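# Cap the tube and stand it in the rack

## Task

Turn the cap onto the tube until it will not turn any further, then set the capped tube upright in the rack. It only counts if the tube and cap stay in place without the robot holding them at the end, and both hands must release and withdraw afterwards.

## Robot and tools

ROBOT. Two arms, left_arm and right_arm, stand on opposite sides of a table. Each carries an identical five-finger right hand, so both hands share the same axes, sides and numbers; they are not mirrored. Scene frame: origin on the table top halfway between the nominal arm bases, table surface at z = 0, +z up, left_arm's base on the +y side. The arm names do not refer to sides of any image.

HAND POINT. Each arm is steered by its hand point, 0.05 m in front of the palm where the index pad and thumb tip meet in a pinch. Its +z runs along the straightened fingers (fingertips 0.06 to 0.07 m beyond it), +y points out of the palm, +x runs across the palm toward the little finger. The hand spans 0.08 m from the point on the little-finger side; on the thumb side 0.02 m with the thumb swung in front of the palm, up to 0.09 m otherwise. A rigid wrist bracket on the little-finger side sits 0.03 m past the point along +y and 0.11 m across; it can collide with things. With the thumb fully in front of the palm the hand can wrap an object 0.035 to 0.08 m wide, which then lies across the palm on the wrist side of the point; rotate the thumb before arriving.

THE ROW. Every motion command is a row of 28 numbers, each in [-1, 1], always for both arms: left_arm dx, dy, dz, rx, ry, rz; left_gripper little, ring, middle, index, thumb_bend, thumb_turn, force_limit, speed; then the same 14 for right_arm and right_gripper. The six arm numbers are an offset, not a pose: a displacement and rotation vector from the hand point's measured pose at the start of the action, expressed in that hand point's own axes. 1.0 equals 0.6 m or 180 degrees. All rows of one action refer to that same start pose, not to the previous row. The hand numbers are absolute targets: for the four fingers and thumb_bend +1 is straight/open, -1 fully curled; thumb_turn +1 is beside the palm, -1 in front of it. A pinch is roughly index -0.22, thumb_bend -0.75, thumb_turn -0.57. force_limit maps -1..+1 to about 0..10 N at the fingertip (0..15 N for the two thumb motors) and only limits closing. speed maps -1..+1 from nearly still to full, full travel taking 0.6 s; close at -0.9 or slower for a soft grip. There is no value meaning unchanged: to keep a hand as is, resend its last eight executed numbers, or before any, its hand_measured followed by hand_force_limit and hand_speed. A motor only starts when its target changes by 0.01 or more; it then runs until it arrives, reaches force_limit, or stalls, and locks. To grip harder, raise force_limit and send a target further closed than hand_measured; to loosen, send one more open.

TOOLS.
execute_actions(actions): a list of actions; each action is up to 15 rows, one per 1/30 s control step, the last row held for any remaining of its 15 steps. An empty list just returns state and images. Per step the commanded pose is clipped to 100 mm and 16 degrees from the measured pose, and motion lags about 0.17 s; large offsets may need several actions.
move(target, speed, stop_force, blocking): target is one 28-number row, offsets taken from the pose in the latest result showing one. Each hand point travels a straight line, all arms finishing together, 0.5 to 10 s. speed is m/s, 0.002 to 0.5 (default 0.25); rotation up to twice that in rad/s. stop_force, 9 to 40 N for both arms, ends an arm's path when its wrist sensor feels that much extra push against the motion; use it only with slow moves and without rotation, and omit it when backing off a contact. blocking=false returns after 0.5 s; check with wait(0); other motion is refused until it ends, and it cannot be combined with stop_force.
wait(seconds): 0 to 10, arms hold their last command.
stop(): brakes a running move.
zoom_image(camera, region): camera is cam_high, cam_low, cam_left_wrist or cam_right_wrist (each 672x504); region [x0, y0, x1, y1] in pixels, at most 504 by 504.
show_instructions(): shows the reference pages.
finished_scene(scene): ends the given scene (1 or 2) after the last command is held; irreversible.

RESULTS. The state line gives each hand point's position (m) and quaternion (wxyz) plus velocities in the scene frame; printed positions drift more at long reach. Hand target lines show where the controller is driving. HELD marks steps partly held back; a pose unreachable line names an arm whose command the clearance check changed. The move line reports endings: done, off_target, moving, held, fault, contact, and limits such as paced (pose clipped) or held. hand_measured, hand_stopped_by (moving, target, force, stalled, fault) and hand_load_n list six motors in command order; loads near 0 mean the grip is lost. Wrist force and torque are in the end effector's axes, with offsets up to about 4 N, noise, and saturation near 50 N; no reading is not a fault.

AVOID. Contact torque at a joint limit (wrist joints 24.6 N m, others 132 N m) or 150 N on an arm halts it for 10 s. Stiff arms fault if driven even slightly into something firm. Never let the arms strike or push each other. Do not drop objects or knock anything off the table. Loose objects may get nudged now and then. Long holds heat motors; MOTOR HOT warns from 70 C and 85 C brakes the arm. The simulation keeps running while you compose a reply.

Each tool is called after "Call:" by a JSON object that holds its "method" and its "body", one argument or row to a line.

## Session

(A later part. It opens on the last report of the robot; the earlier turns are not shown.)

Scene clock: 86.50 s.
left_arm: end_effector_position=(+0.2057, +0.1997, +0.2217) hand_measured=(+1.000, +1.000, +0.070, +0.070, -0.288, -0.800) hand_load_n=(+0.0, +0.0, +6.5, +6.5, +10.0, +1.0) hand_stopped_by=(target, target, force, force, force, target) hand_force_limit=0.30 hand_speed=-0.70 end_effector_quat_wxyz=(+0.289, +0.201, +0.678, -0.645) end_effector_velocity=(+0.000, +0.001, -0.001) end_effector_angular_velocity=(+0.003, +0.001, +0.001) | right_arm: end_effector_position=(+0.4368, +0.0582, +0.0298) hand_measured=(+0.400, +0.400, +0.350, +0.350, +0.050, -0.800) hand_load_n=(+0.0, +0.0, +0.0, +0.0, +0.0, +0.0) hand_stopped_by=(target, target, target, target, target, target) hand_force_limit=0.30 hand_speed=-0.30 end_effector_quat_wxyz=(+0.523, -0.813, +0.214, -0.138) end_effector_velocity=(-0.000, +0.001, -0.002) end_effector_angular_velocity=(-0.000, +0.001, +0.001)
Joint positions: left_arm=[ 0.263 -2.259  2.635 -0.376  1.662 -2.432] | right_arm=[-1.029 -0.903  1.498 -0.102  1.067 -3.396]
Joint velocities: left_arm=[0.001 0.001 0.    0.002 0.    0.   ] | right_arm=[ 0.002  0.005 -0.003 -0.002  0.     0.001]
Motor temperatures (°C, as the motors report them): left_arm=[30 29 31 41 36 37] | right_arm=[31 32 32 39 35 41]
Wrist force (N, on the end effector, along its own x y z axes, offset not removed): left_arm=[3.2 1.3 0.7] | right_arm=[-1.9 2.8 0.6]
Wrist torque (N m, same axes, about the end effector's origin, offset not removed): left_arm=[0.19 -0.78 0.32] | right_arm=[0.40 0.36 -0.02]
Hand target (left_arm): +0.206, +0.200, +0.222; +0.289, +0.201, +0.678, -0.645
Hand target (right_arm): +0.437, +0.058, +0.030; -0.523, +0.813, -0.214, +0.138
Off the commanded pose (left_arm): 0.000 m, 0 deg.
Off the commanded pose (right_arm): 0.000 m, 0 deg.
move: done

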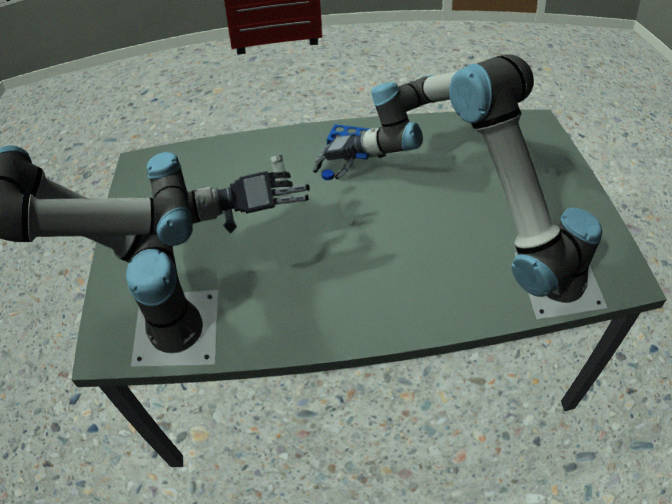

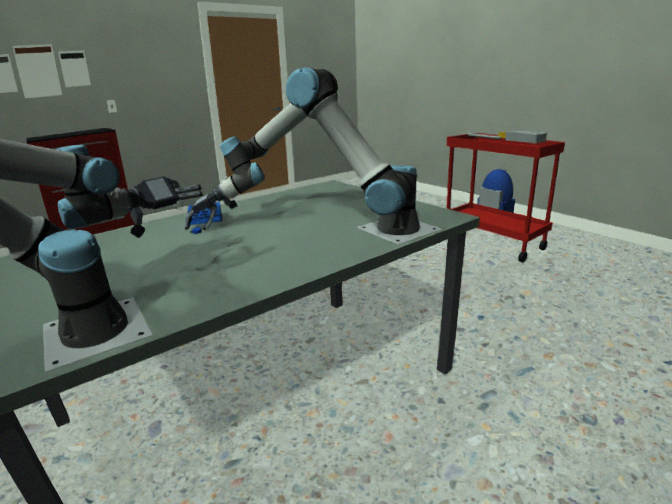

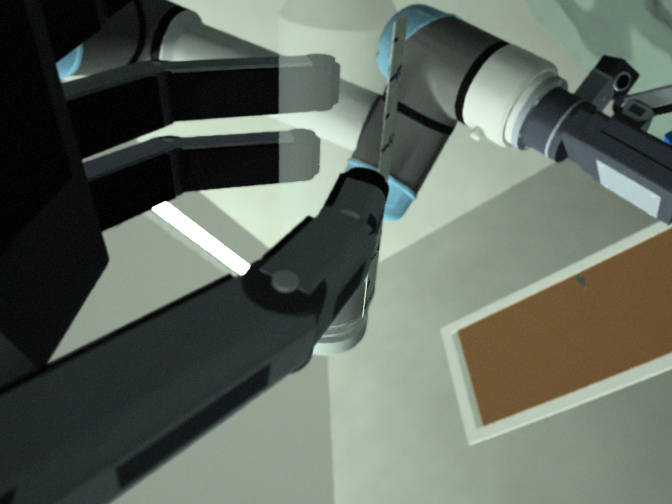

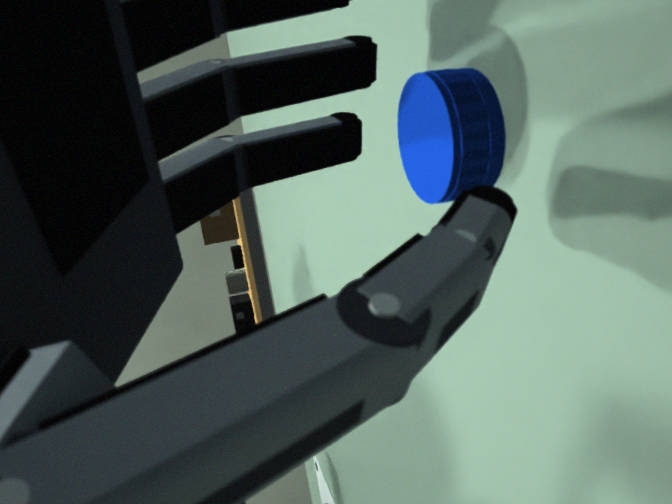

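Call:
{"method": "move", "body": {
  "target": [0,0,0,0,0,0,1,1,-0.4,-0.4,-0.3,-0.8,0.3,-0.7,0,0.0167,0.0075,0,0,0,0.4,0.4,0.35,0.35,0.05,-0.8,0.3,-0.3],
  "speed": 0.01,
  "stop_force": 9
}}

Call:
{"method": "move", "body": {
  "target": [0,0,0,0,0,0,1,1,-0.4,-0.4,-0.3,-0.8,0.3,-0.7,0,0,0,0,0,0,0.4,0.4,-0.4,-0.4,-0.2,-0.8,0.3,-0.7]
}}

Scene clock: 91.30 s.
left_arm: end_effector_position=(+0.2057, +0.1997, +0.2217) hand_measured=(+1.000, +1.000, +0.070, +0.070, -0.288, -0.800) hand_load_n=(+0.0, +0.0, +6.5, +6.5, +10.0, +1.0) hand_stopped_by=(target, target, force, force, force, target) hand_force_limit=0.30 hand_speed=-0.70 end_effector_quat_wxyz=(+0.289, +0.201, +0.678, -0.645) end_effector_velocity=(-0.000, -0.000, +0.000) end_effector_angular_velocity=(-0.000, -0.000, -0.001) | right_arm: end_effector_position=(+0.4367, +0.0581, +0.0200) hand_measured=(+0.400, +0.400, +0.350, +0.350, +0.048, -0.800) hand_load_n=(+0.0, +0.0, +0.0, +0.0, -2.5, +0.0) hand_stopped_by=(target, target, target, target, target, target) hand_force_limit=0.30 hand_speed=-0.30 end_effector_quat_wxyz=(+0.523, -0.813, +0.214, -0.138) end_effector_velocity=(-0.000, -0.001, +0.002) end_effector_angular_velocity=(-0.002, +0.004, -0.001)
Joint positions: left_arm=[ 0.263 -2.259  2.635 -0.376  1.662 -2.432] | right_arm=[-1.029 -0.89   1.505 -0.122  1.066 -3.396]
Joint velocities: left_arm=[-0.001 -0.001  0.     0.001  0.    -0.   ] | right_arm=[-0.001 -0.003 -0.001  0.009  0.    -0.   ]
Motor temperatures (°C, as the motors report them): left_arm=[30 29 31 41 36 37] | right_arm=[31 32 32 39 35 41]
Wrist force (N, on the end effector, along its own x y z axes, offset not removed): left_arm=[0.7 0.6 0.4] | right_arm=[0.5 -12.4 -12.9]
Wrist torque (N m, same axes, about the end effector's origin, offset not removed): left_arm=[0.05 -0.27 0.12] | right_arm=[-0.46 0.07 -0.09]
Hand target (left_arm): +0.206, +0.200, +0.222; +0.289, +0.201, +0.678, -0.645
Hand target (right_arm): +0.437, +0.058, +0.021; -0.523, +0.813, -0.214, +0.138
Off the commanded pose (left_arm): 0.000 m, 0 deg.
Off the commanded pose (right_arm): 0.001 m, 0 deg.
move: contact (right_arm)

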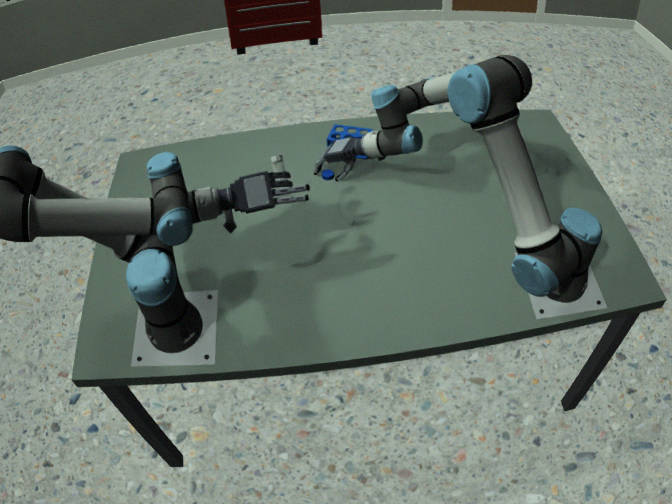

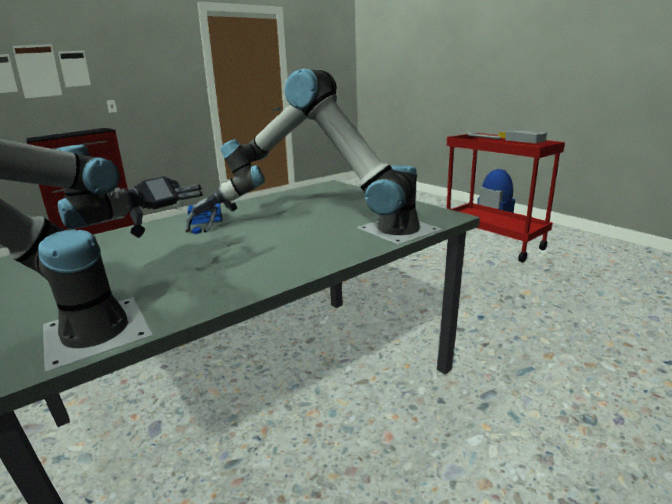

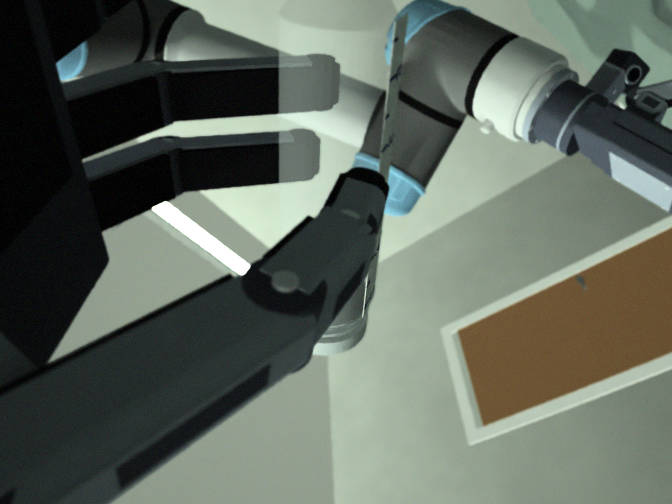

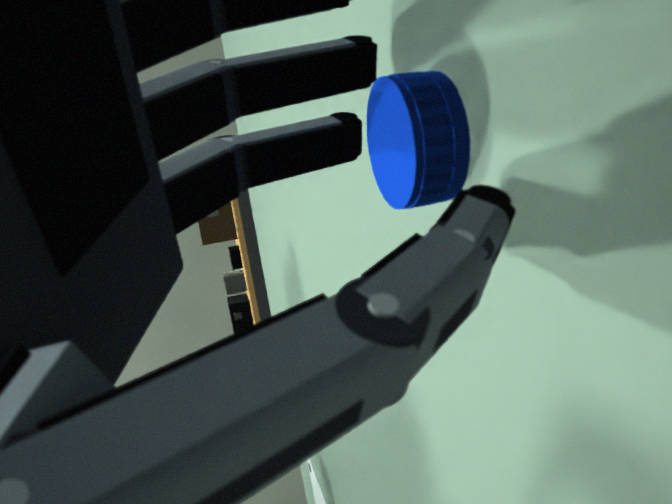

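Scene clock: 92.17 s.
left_arm: end_effector_position=(+0.2057, +0.1997, +0.2217) hand_measured=(+1.000, +1.000, +0.070, +0.070, -0.288, -0.800) hand_load_n=(+0.0, +0.0, +6.5, +6.5, +10.0, +1.0) hand_stopped_by=(target, target, force, force, force, target) hand_force_limit=0.30 hand_speed=-0.70 end_effector_quat_wxyz=(+0.289, +0.201, +0.678, -0.645) end_effector_velocity=(+0.000, -0.000, +0.000) end_effector_angular_velocity=(-0.001, -0.000, +0.000) | right_arm: end_effector_position=(+0.4367, +0.0581, +0.0201) hand_measured=(+0.400, +0.400, +0.070, +0.056, -0.134, -0.800) hand_load_n=(+0.0, +0.0, +5.0, +9.5, +9.0, +0.0) hand_stopped_by=(target, target, force, force, force, target) hand_force_limit=0.30 hand_speed=-0.70 end_effector_quat_wxyz=(+0.523, -0.813, +0.214, -0.138) end_effector_velocity=(+0.000, +0.000, -0.000) end_effector_angular_velocity=(+0.000, -0.001, -0.000)
Joint positions: left_arm=[ 0.263 -2.259  2.635 -0.376  1.662 -2.432] | right_arm=[-1.029 -0.89   1.505 -0.122  1.066 -3.396]
Joint velocities: left_arm=[ 0.    -0.     0.    -0.001 -0.     0.   ] | right_arm=[-0.     0.     0.    -0.001 -0.    -0.   ]
Motor temperatures (°C, as the motors report them): left_arm=[30 29 31 41 36 37] | right_arm=[31 32 32 39 35 41]
Wrist force (N, on the end effector, along its own x y z axes, offset not removed): left_arm=[2.2 1.9 2.9] | right_arm=[0.0 -3.3 -1.4]
Wrist torque (N m, same axes, about the end effector's origin, offset not removed): left_arm=[0.17 -0.56 0.31] | right_arm=[0.23 -0.01 0.06]
Hand target (left_arm): +0.206, +0.200, +0.222; +0.289, +0.201, +0.678, -0.645
Hand target (right_arm): +0.437, +0.058, +0.020; -0.523, +0.813, -0.214, +0.138
Off the commanded pose (left_arm): 0.000 m, 0 deg.
Off the commanded pose (right_arm): 0.000 m, 0 deg.
move: done

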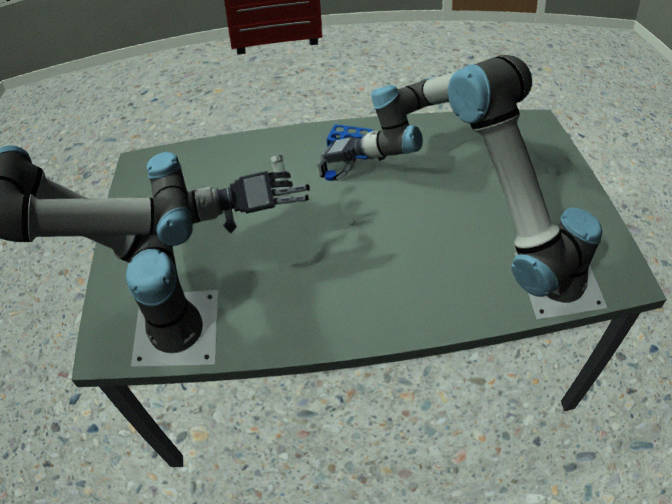

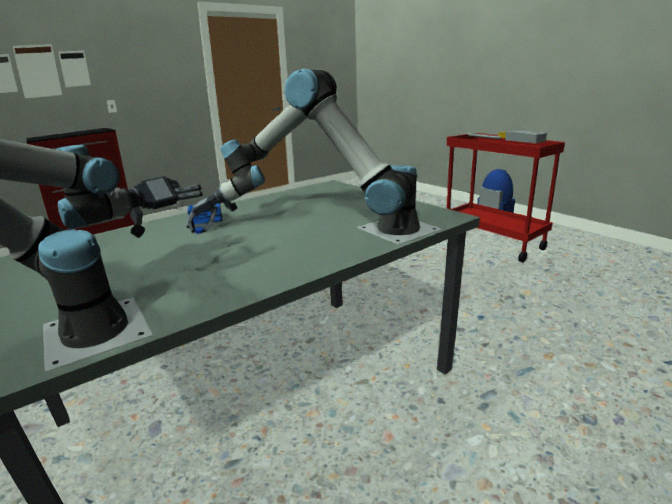

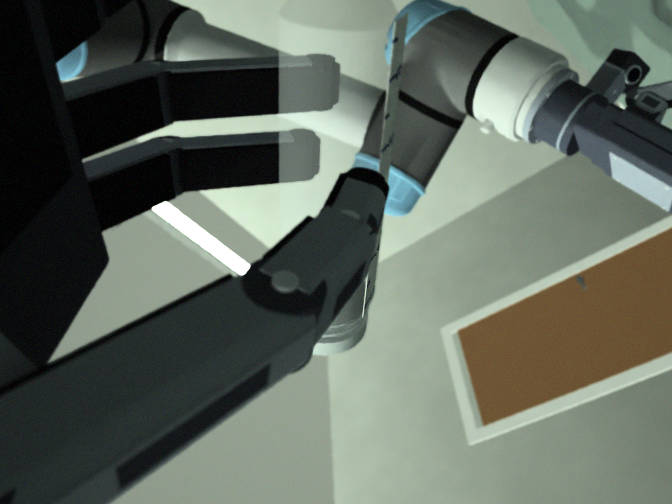

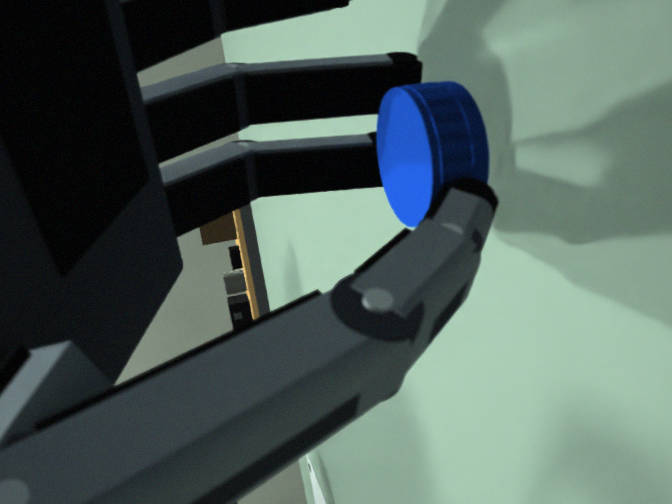

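Call:
{"method": "move", "body": {
  "target": [0,0,0.33,0,0,0,1,1,-0.4,-0.4,-0.3,-0.8,0.3,-0.7,0,-0.53,-0.24,0,0,0,1,1,-0.4,-0.4,-0.2,-0.8,0.3,-0.7],
  "speed": 0.15
}}

Call:
{"method": "move", "body": {
  "target": [0,0,0,0,0,0.276,1,1,-0.4,-0.4,-0.3,-0.8,0.3,-0.7,-0.24,0.103,-0.227,0,-0.2275,-0.103,1,1,-0.4,-0.4,-0.2,-0.8,0.3,-0.7],
  "speed": 0.15
}}

Scene clock: 100.77 s.
left_arm: end_effector_position=(+0.2316, +0.0035, +0.2221) hand_measured=(+1.000, +1.000, +0.070, +0.070, -0.288, -0.800) hand_load_n=(+0.0, +0.0, +6.5, +6.5, +10.0, +1.0) hand_stopped_by=(target, target, force, force, force, target) hand_force_limit=0.30 hand_speed=-0.70 end_effector_quat_wxyz=(+0.289, +0.201, +0.678, -0.645) end_effector_velocity=(+0.000, -0.001, -0.000) end_effector_angular_velocity=(-0.000, -0.000, -0.000) | right_arm: end_effector_position=(+0.4375, +0.0587, +0.3690) hand_measured=(+1.000, +1.000, +0.070, +0.056, -0.134, -0.800) hand_load_n=(+0.0, +0.0, +4.0, +8.5, +11.0, +0.0) hand_stopped_by=(target, target, force, force, force, target) hand_force_limit=0.30 hand_speed=-0.70 end_effector_quat_wxyz=(+0.523, -0.813, +0.214, -0.138) end_effector_velocity=(-0.001, +0.001, +0.002) end_effector_angular_velocity=(-0.003, +0.002, +0.004)
Joint positions: left_arm=[ 0.2   -1.634  2.29  -0.657  1.599 -2.432] | right_arm=[-1.029 -1.068  0.861  0.699  1.067 -3.396]
Joint velocities: left_arm=[ 0.001  0.003 -0.003 -0.001  0.001  0.   ] | right_arm=[ 0.003  0.006 -0.015  0.013  0.    -0.002]
Motor temperatures (°C, as the motors report them): left_arm=[30 29 31 41 36 37] | right_arm=[31 32 32 39 35 41]
Wrist force (N, on the end effector, along its own x y z axes, offset not removed): left_arm=[1.2 1.1 0.9] | right_arm=[0.7 -0.3 -1.3]
Wrist torque (N m, same axes, about the end effector's origin, offset not removed): left_arm=[0.15 -0.29 0.22] | right_arm=[0.18 -0.02 -0.01]
Hand target (left_arm): +0.232, +0.003, +0.222; +0.289, +0.201, +0.678, -0.645
Hand target (right_arm): +0.437, +0.059, +0.369; -0.523, +0.813, -0.214, +0.138
Off the commanded pose (left_arm): 0.000 m, 0 deg.
Off the commanded pose (right_arm): 0.001 m, 0 deg.
move: done

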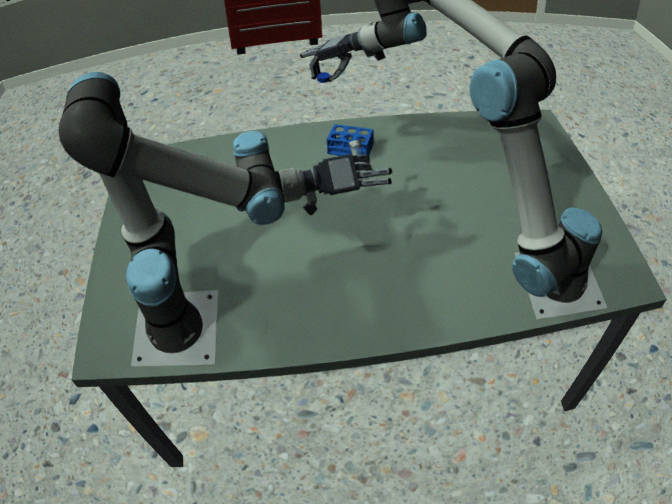

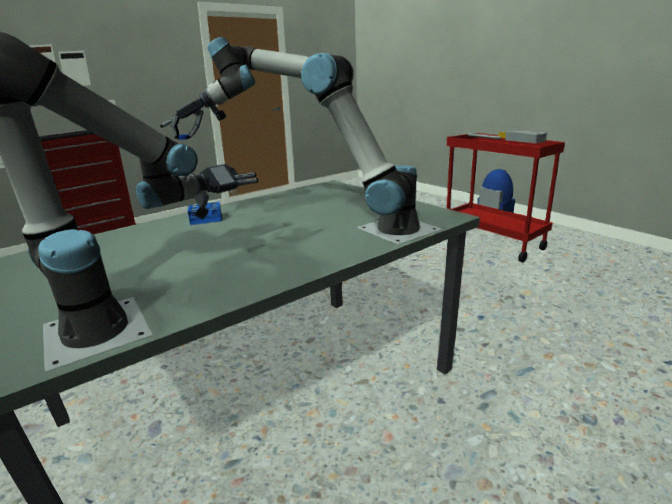

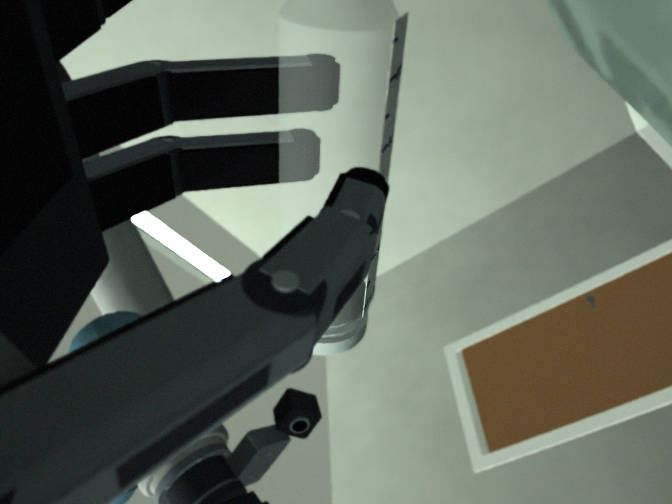

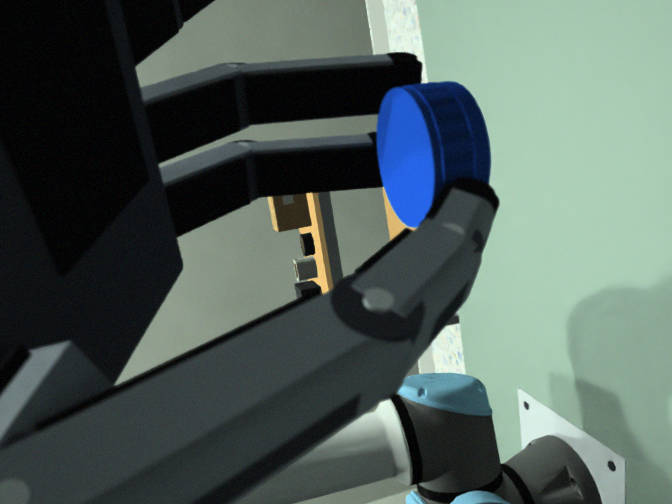

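Scene clock: 104.13 s.
left_arm: end_effector_position=(+0.2316, +0.0035, +0.2221) hand_measured=(+1.000, +1.000, +0.070, +0.070, -0.288, -0.800) hand_load_n=(+0.0, +0.0, +6.5, +6.5, +9.5, +1.0) hand_stopped_by=(target, target, force, force, force, target) hand_force_limit=0.30 hand_speed=-0.70 end_effector_quat_wxyz=(+0.533, +0.467, +0.531, -0.464) end_effector_velocity=(+0.000, +0.000, +0.000) end_effector_angular_velocity=(+0.000, -0.008, -0.000) | right_arm: end_effector_position=(+0.2386, +0.0001, +0.3694) hand_measured=(+1.000, +1.000, +0.070, +0.056, -0.134, -0.800) hand_load_n=(+0.0, +0.0, +4.0, +8.0, +11.0, +0.0) hand_stopped_by=(target, target, force, force, force, target) hand_force_limit=0.30 hand_speed=-0.70 end_effector_quat_wxyz=(-0.537, +0.833, +0.112, -0.072) end_effector_velocity=(-0.002, -0.001, -0.001) end_effector_angular_velocity=(-0.004, +0.002, +0.014)
Joint positions: left_arm=[ 0.209 -1.505  2.36  -0.855  1.608 -1.565] | right_arm=[-1.088 -1.152  1.123  1.243  0.456 -4.318]
Joint velocities: left_arm=[ 0.001  0.001  0.    -0.002  0.001  0.008] | right_arm=[ 0.002  0.005  0.     0.023 -0.002 -0.029]
Motor temperatures (°C, as the motors report them): left_arm=[30 29 31 41 36 37] | right_arm=[31 32 32 39 35 41]
Wrist force (N, on the end effector, along its own x y z axes, offset not removed): left_arm=[1.5 0.9 1.0] | right_arm=[0.5 1.0 0.7]
Wrist torque (N m, same axes, about the end effector's origin, offset not removed): left_arm=[0.16 -0.43 0.17] | right_arm=[0.16 -0.02 -0.02]
Hand target (left_arm): +0.232, +0.003, +0.222; +0.534, +0.467, +0.530, -0.464
Hand target (right_arm): +0.238, -0.000, +0.369; -0.537, +0.833, +0.112, -0.073
Off the commanded pose (left_arm): 0.000 m, 0 deg.
Off the commanded pose (right_arm): 0.001 m, 0 deg.
move: done

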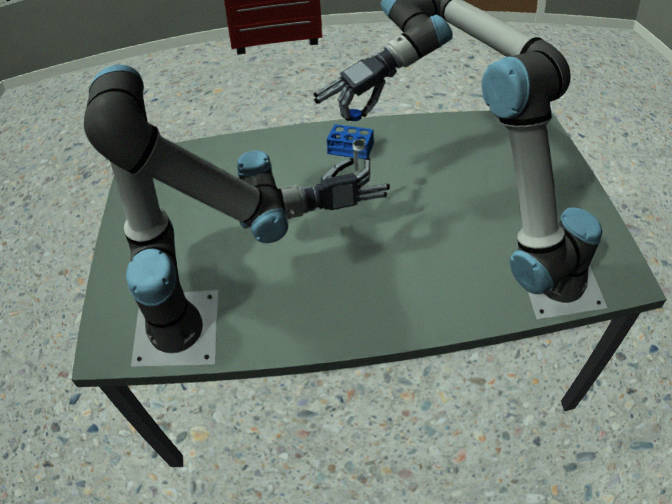

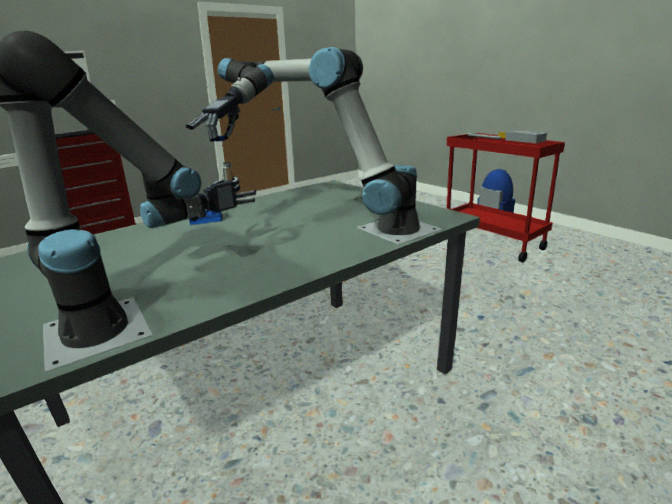

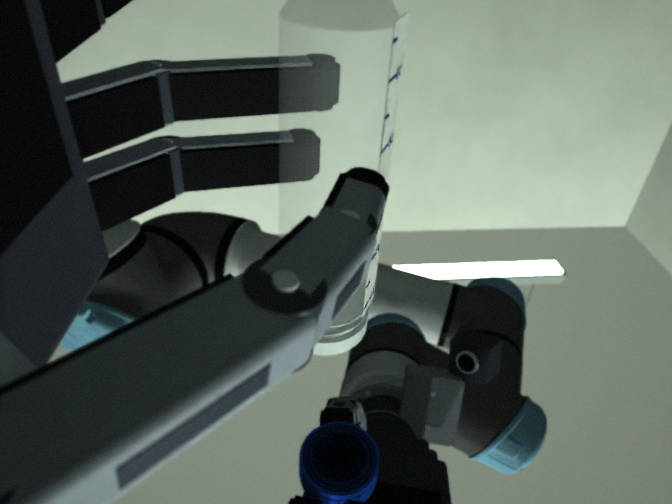

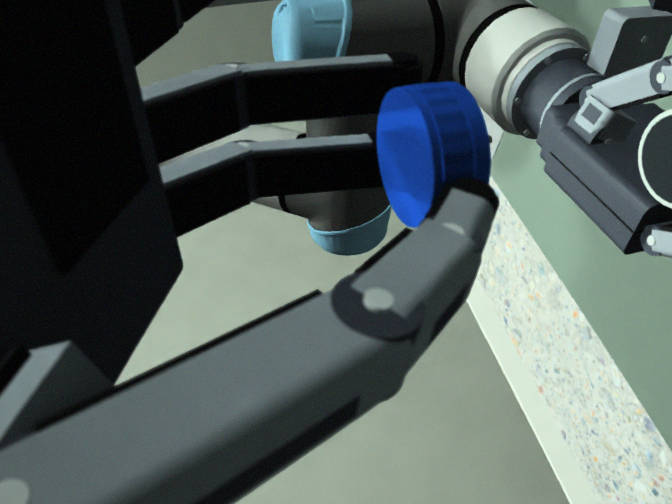

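Down 4.5 cm, back 1 cm.

Call:
{"method": "move", "body": {
  "target": [0,0,0,0,0,0,1,1,-0.4,-0.4,-0.3,-0.8,0.3,-0.7,0,0.075,0.016,0,0,0,1,1,-0.4,-0.4,-0.2,-0.8,0.3,-0.7],
  "speed": 0.05
}}

Call:
{"method": "zoom_image", "body": {
  "camera": "cam_high",
  "region": [300,90,420,190]
}}

Call:
{"method": "zoom_image", "body": {
  "camera": "cam_low",
  "region": [170,110,290,210]
}}

Scene clock: 111.07 s.
left_arm: end_effector_position=(+0.2316, +0.0035, +0.2221) hand_measured=(+1.000, +1.000, +0.070, +0.070, -0.288, -0.800) hand_load_n=(+0.0, +0.0, +6.5, +6.5, +9.5, +1.0) hand_stopped_by=(target, target, force, force, force, target) hand_force_limit=0.30 hand_speed=-0.70 end_effector_quat_wxyz=(+0.533, +0.467, +0.531, -0.464) end_effector_velocity=(-0.001, -0.000, +0.000) end_effector_angular_velocity=(-0.001, -0.000, -0.001) | right_arm: end_effector_position=(+0.2411, -0.0094, +0.3247) hand_measured=(+1.000, +1.000, +0.070, +0.056, -0.134, -0.800) hand_load_n=(+0.0, +0.0, +4.0, +8.5, +11.0, +0.0) hand_stopped_by=(target, target, force, force, force, target) hand_force_limit=0.30 hand_speed=-0.70 end_effector_quat_wxyz=(-0.537, +0.833, +0.112, -0.072) end_effector_velocity=(+0.000, -0.001, -0.002) end_effector_angular_velocity=(-0.000, +0.001, -0.001)
Joint positions: left_arm=[ 0.209 -1.505  2.36  -0.855  1.608 -1.565] | right_arm=[-1.109 -1.156  1.252  1.157  0.449 -4.362]
Joint velocities: left_arm=[-0.001  0.    -0.    -0.     0.    -0.   ] | right_arm=[-0.001  0.     0.006 -0.004 -0.    -0.001]
Motor temperatures (°C, as the motors report them): left_arm=[30 29 31 41 36 37] | right_arm=[31 32 32 39 35 41]
Wrist force (N, on the end effector, along its own x y z axes, offset not removed): left_arm=[1.6 2.1 0.7] | right_arm=[-0.4 1.8 0.9]
Wrist torque (N m, same axes, about the end effector's origin, offset not removed): left_arm=[0.30 -0.32 0.25] | right_arm=[0.26 0.05 -0.05]
Hand target (left_arm): +0.232, +0.003, +0.222; +0.533, +0.467, +0.531, -0.464
Hand target (right_arm): +0.241, -0.009, +0.324; -0.537, +0.833, +0.112, -0.072
Off the commanded pose (left_arm): 0.000 m, 0 deg.
Off the commanded pose (right_arm): 0.000 m, 0 deg.
move: done

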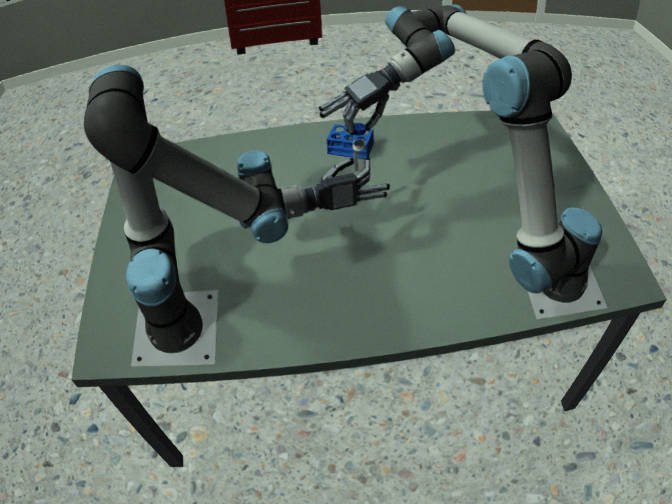

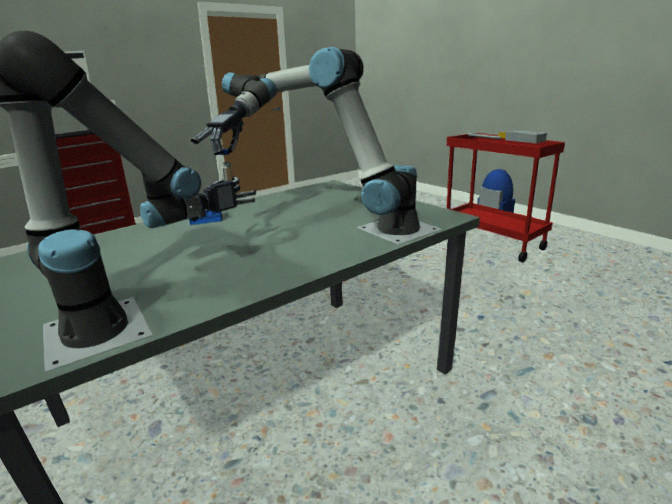

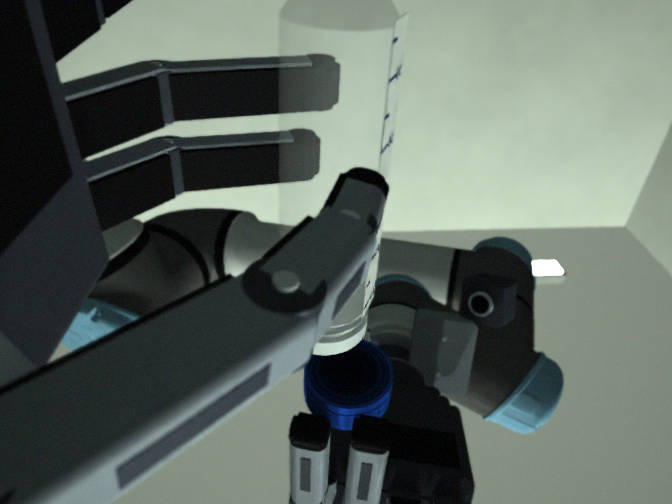

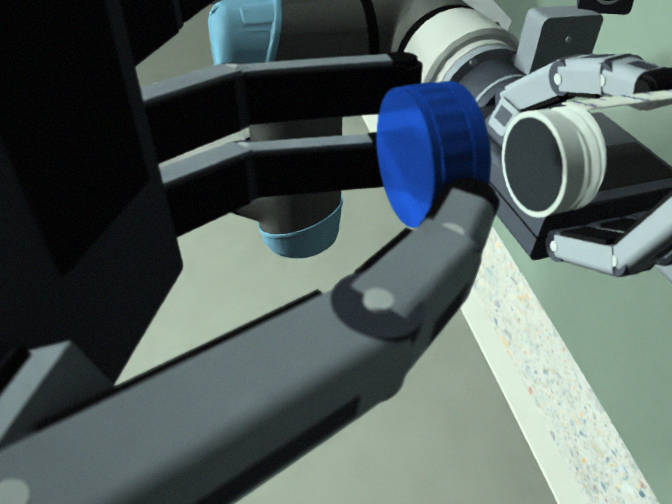

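Region (300, 90, 420, 190) of cam_high's 672x504 image, scaled by 4.200, with more detail than that image has.

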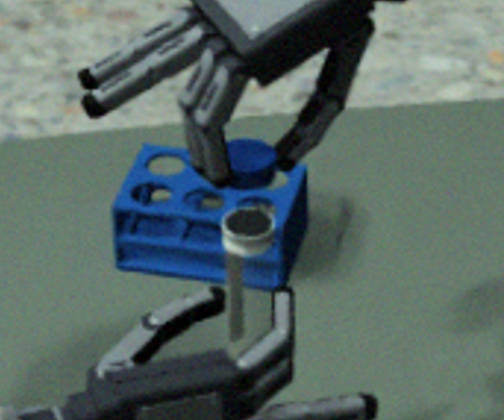

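Region (170, 110, 290, 210) of cam_low's 672x504 image, scaled by 4.200, with more detail than that image has.

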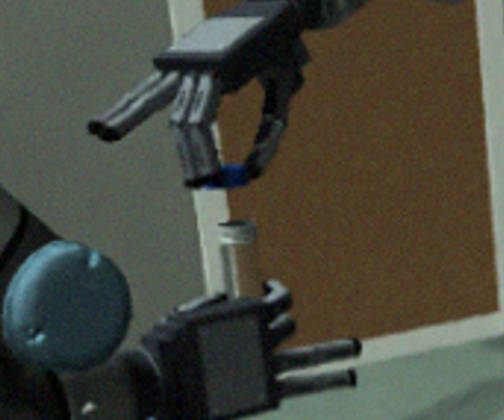

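Need −X ~9 mm; down 1.3 cm.

Call:
{"method": "move", "body": {
  "target": [0,0,0,0,0,0,1,1,-0.4,-0.4,-0.3,-0.8,0.3,-0.7,-0.015,0.019,0.011,0,0,0,1,1,-0.4,-0.4,-0.2,-0.8,0.3,-0.7],
  "speed": 0.02
}}

Call:
{"method": "zoom_image", "body": {
  "camera": "cam_high",
  "region": [300,90,420,190]
}}

Call:
{"method": "zoom_image", "body": {
  "camera": "cam_low",
  "region": [170,110,290,210]
}}

Scene clock: 115.60 s.
left_arm: end_effector_position=(+0.2316, +0.0035, +0.2221) hand_measured=(+1.000, +1.000, +0.070, +0.070, -0.288, -0.800) hand_load_n=(+0.0, +0.0, +6.5, +6.5, +9.5, +1.0) hand_stopped_by=(target, target, force, force, force, target) hand_force_limit=0.30 hand_speed=-0.70 end_effector_quat_wxyz=(+0.533, +0.467, +0.531, -0.464) end_effector_velocity=(+0.001, +0.001, +0.000) end_effector_angular_velocity=(-0.001, -0.000, +0.002) | right_arm: end_effector_position=(+0.2322, -0.0105, +0.3118) hand_measured=(+1.000, +1.000, +0.070, +0.056, -0.134, -0.800) hand_load_n=(+0.0, +0.0, +4.0, +8.5, +11.0, +0.0) hand_stopped_by=(target, target, force, force, force, target) hand_force_limit=0.30 hand_speed=-0.70 end_effector_quat_wxyz=(-0.537, +0.833, +0.112, -0.072) end_effector_velocity=(-0.002, +0.000, -0.002) end_effector_angular_velocity=(+0.000, +0.000, +0.000)
Joint positions: left_arm=[ 0.209 -1.505  2.36  -0.855  1.608 -1.565] | right_arm=[-1.103 -1.173  1.307  1.109  0.451 -4.35 ]
Joint velocities: left_arm=[ 0.002 -0.001  0.    -0.    -0.001  0.   ] | right_arm=[ 0.002 -0.003  0.008 -0.008  0.     0.004]
Motor temperatures (°C, as the motors report them): left_arm=[30 29 31 41 36 37] | right_arm=[31 32 32 39 35 41]
Wrist force (N, on the end effector, along its own x y z axes, offset not removed): left_arm=[2.4 0.8 1.6] | right_arm=[0.8 2.0 -0.7]
Wrist torque (N m, same axes, about the end effector's origin, offset not removed): left_arm=[0.10 -0.53 0.26] | right_arm=[0.36 -0.06 0.09]
Hand target (left_arm): +0.232, +0.003, +0.222; +0.533, +0.467, +0.531, -0.464
Hand target (right_arm): +0.232, -0.011, +0.312; -0.537, +0.833, +0.112, -0.072
Off the commanded pose (left_arm): 0.000 m, 0 deg.
Off the commanded pose (right_arm): 0.000 m, 0 deg.
move: done

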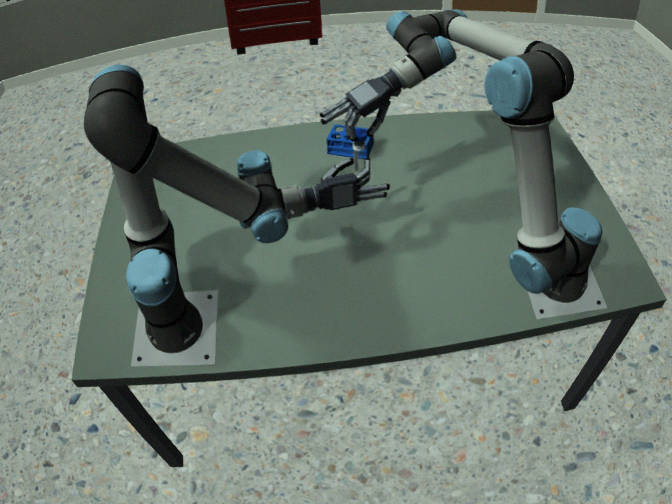

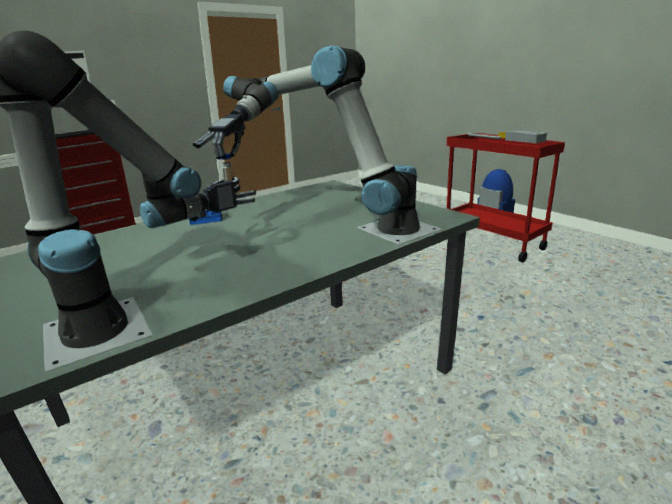

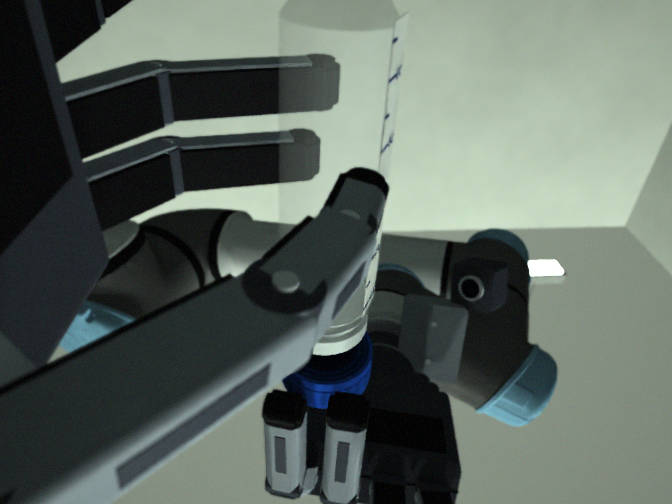

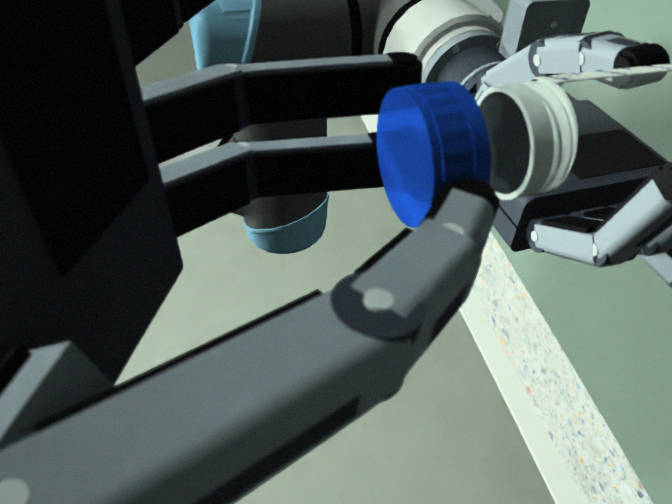

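Region (300, 90, 420, 190) of cam_high's 672x504 image, scaled by 4.200, with more detail than that image has.

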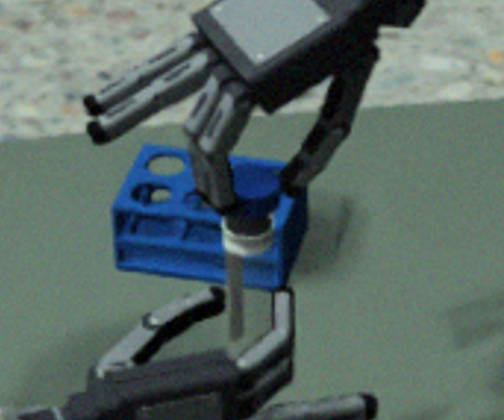

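Region (170, 110, 290, 210) of cam_low's 672x504 image, scaled by 4.200, with more detail than that image has.

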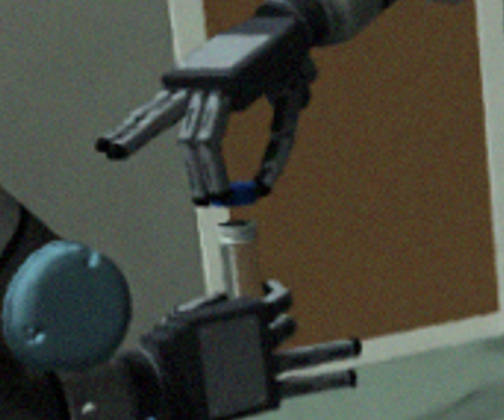

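Forward 2 mm, down 1.4 cm.

Call:
{"method": "move", "body": {
  "target": [0,0,0,0,0,0,1,1,-0.4,-0.4,-0.3,-0.8,0.3,-0.7,0,0.02,0.0127,0,0,0,1,1,-0.4,-0.4,-0.2,-0.8,0.3,-0.7],
  "speed": 0.008,
  "stop_force": 9
}}

Call:
{"method": "zoom_image", "body": {
  "camera": "cam_high",
  "region": [300,90,420,190]
}}

Call:
{"method": "zoom_image", "body": {
  "camera": "cam_low",
  "region": [170,110,290,210]
}}

Scene clock: 122.17 s.
left_arm: end_effector_position=(+0.2316, +0.0035, +0.2221) hand_measured=(+1.000, +1.000, +0.070, +0.070, -0.288, -0.800) hand_load_n=(+0.0, +0.0, +6.5, +6.5, +9.5, +1.0) hand_stopped_by=(target, target, force, force, force, target) hand_force_limit=0.30 hand_speed=-0.70 end_effector_quat_wxyz=(+0.533, +0.467, +0.531, -0.464) end_effector_velocity=(+0.001, +0.000, +0.000) end_effector_angular_velocity=(-0.000, -0.000, +0.001) | right_arm: end_effector_position=(+0.2317, -0.0086, +0.2979) hand_measured=(+1.000, +1.000, +0.070, +0.056, -0.134, -0.800) hand_load_n=(+0.0, +0.0, +4.0, +8.5, +11.0, +0.0) hand_stopped_by=(target, target, force, force, force, target) hand_force_limit=0.30 hand_speed=-0.70 end_effector_quat_wxyz=(-0.537, +0.833, +0.112, -0.072) end_effector_velocity=(+0.001, -0.000, -0.002) end_effector_angular_velocity=(+0.000, -0.001, -0.001)
Joint positions: left_arm=[ 0.209 -1.505  2.36  -0.855  1.608 -1.565] | right_arm=[-1.099 -1.167  1.332  1.07   0.452 -4.341]
Joint velocities: left_arm=[ 0.001 -0.    -0.001  0.    -0.    -0.   ] | right_arm=[-0.001  0.001  0.003 -0.006  0.     0.001]
Motor temperatures (°C, as the motors report them): left_arm=[30 29 31 41 36 37] | right_arm=[31 32 32 39 35 41]
Wrist force (N, on the end effector, along its own x y z axes, offset not removed): left_arm=[2.3 1.2 1.5] | right_arm=[0.5 0.6 0.2]
Wrist torque (N m, same axes, about the end effector's origin, offset not removed): left_arm=[0.13 -0.60 0.16] | right_arm=[0.15 -0.02 -0.08]
Hand target (left_arm): +0.232, +0.003, +0.222; +0.533, +0.467, +0.531, -0.464
Hand target (right_arm): +0.232, -0.009, +0.298; -0.537, +0.833, +0.112, -0.072
Off the commanded pose (left_arm): 0.000 m, 0 deg.
Off the commanded pose (right_arm): 0.000 m, 0 deg.
move: done

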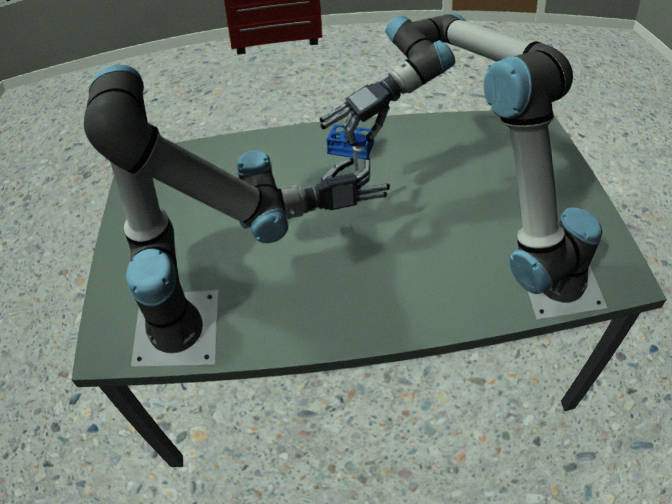

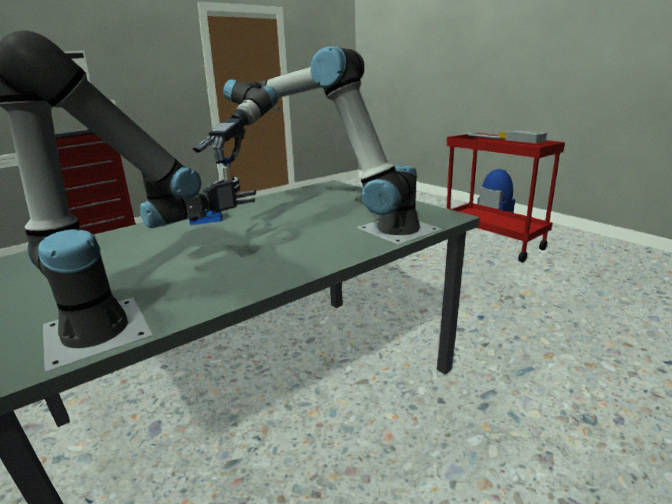

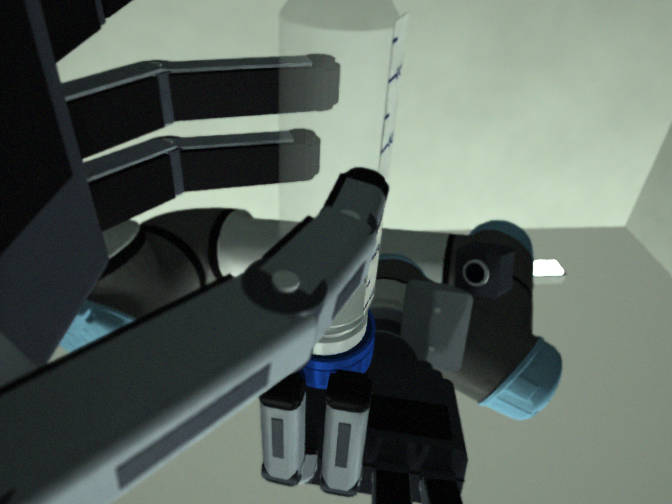

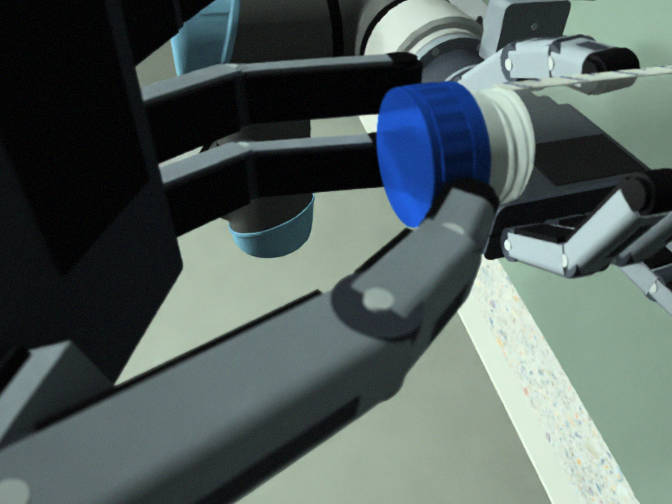

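Region (300, 90, 420, 190) of cam_high's 672x504 image, scaled by 4.200, with more detail than that image has.

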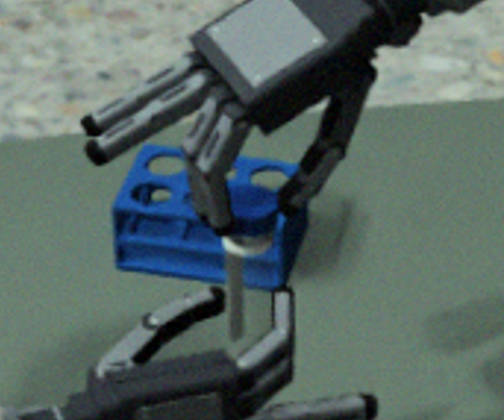

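Region (170, 110, 290, 210) of cam_low's 672x504 image, scaled by 4.200, with more detail than that image has.

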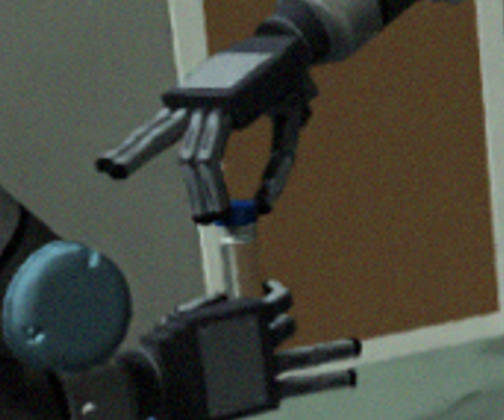

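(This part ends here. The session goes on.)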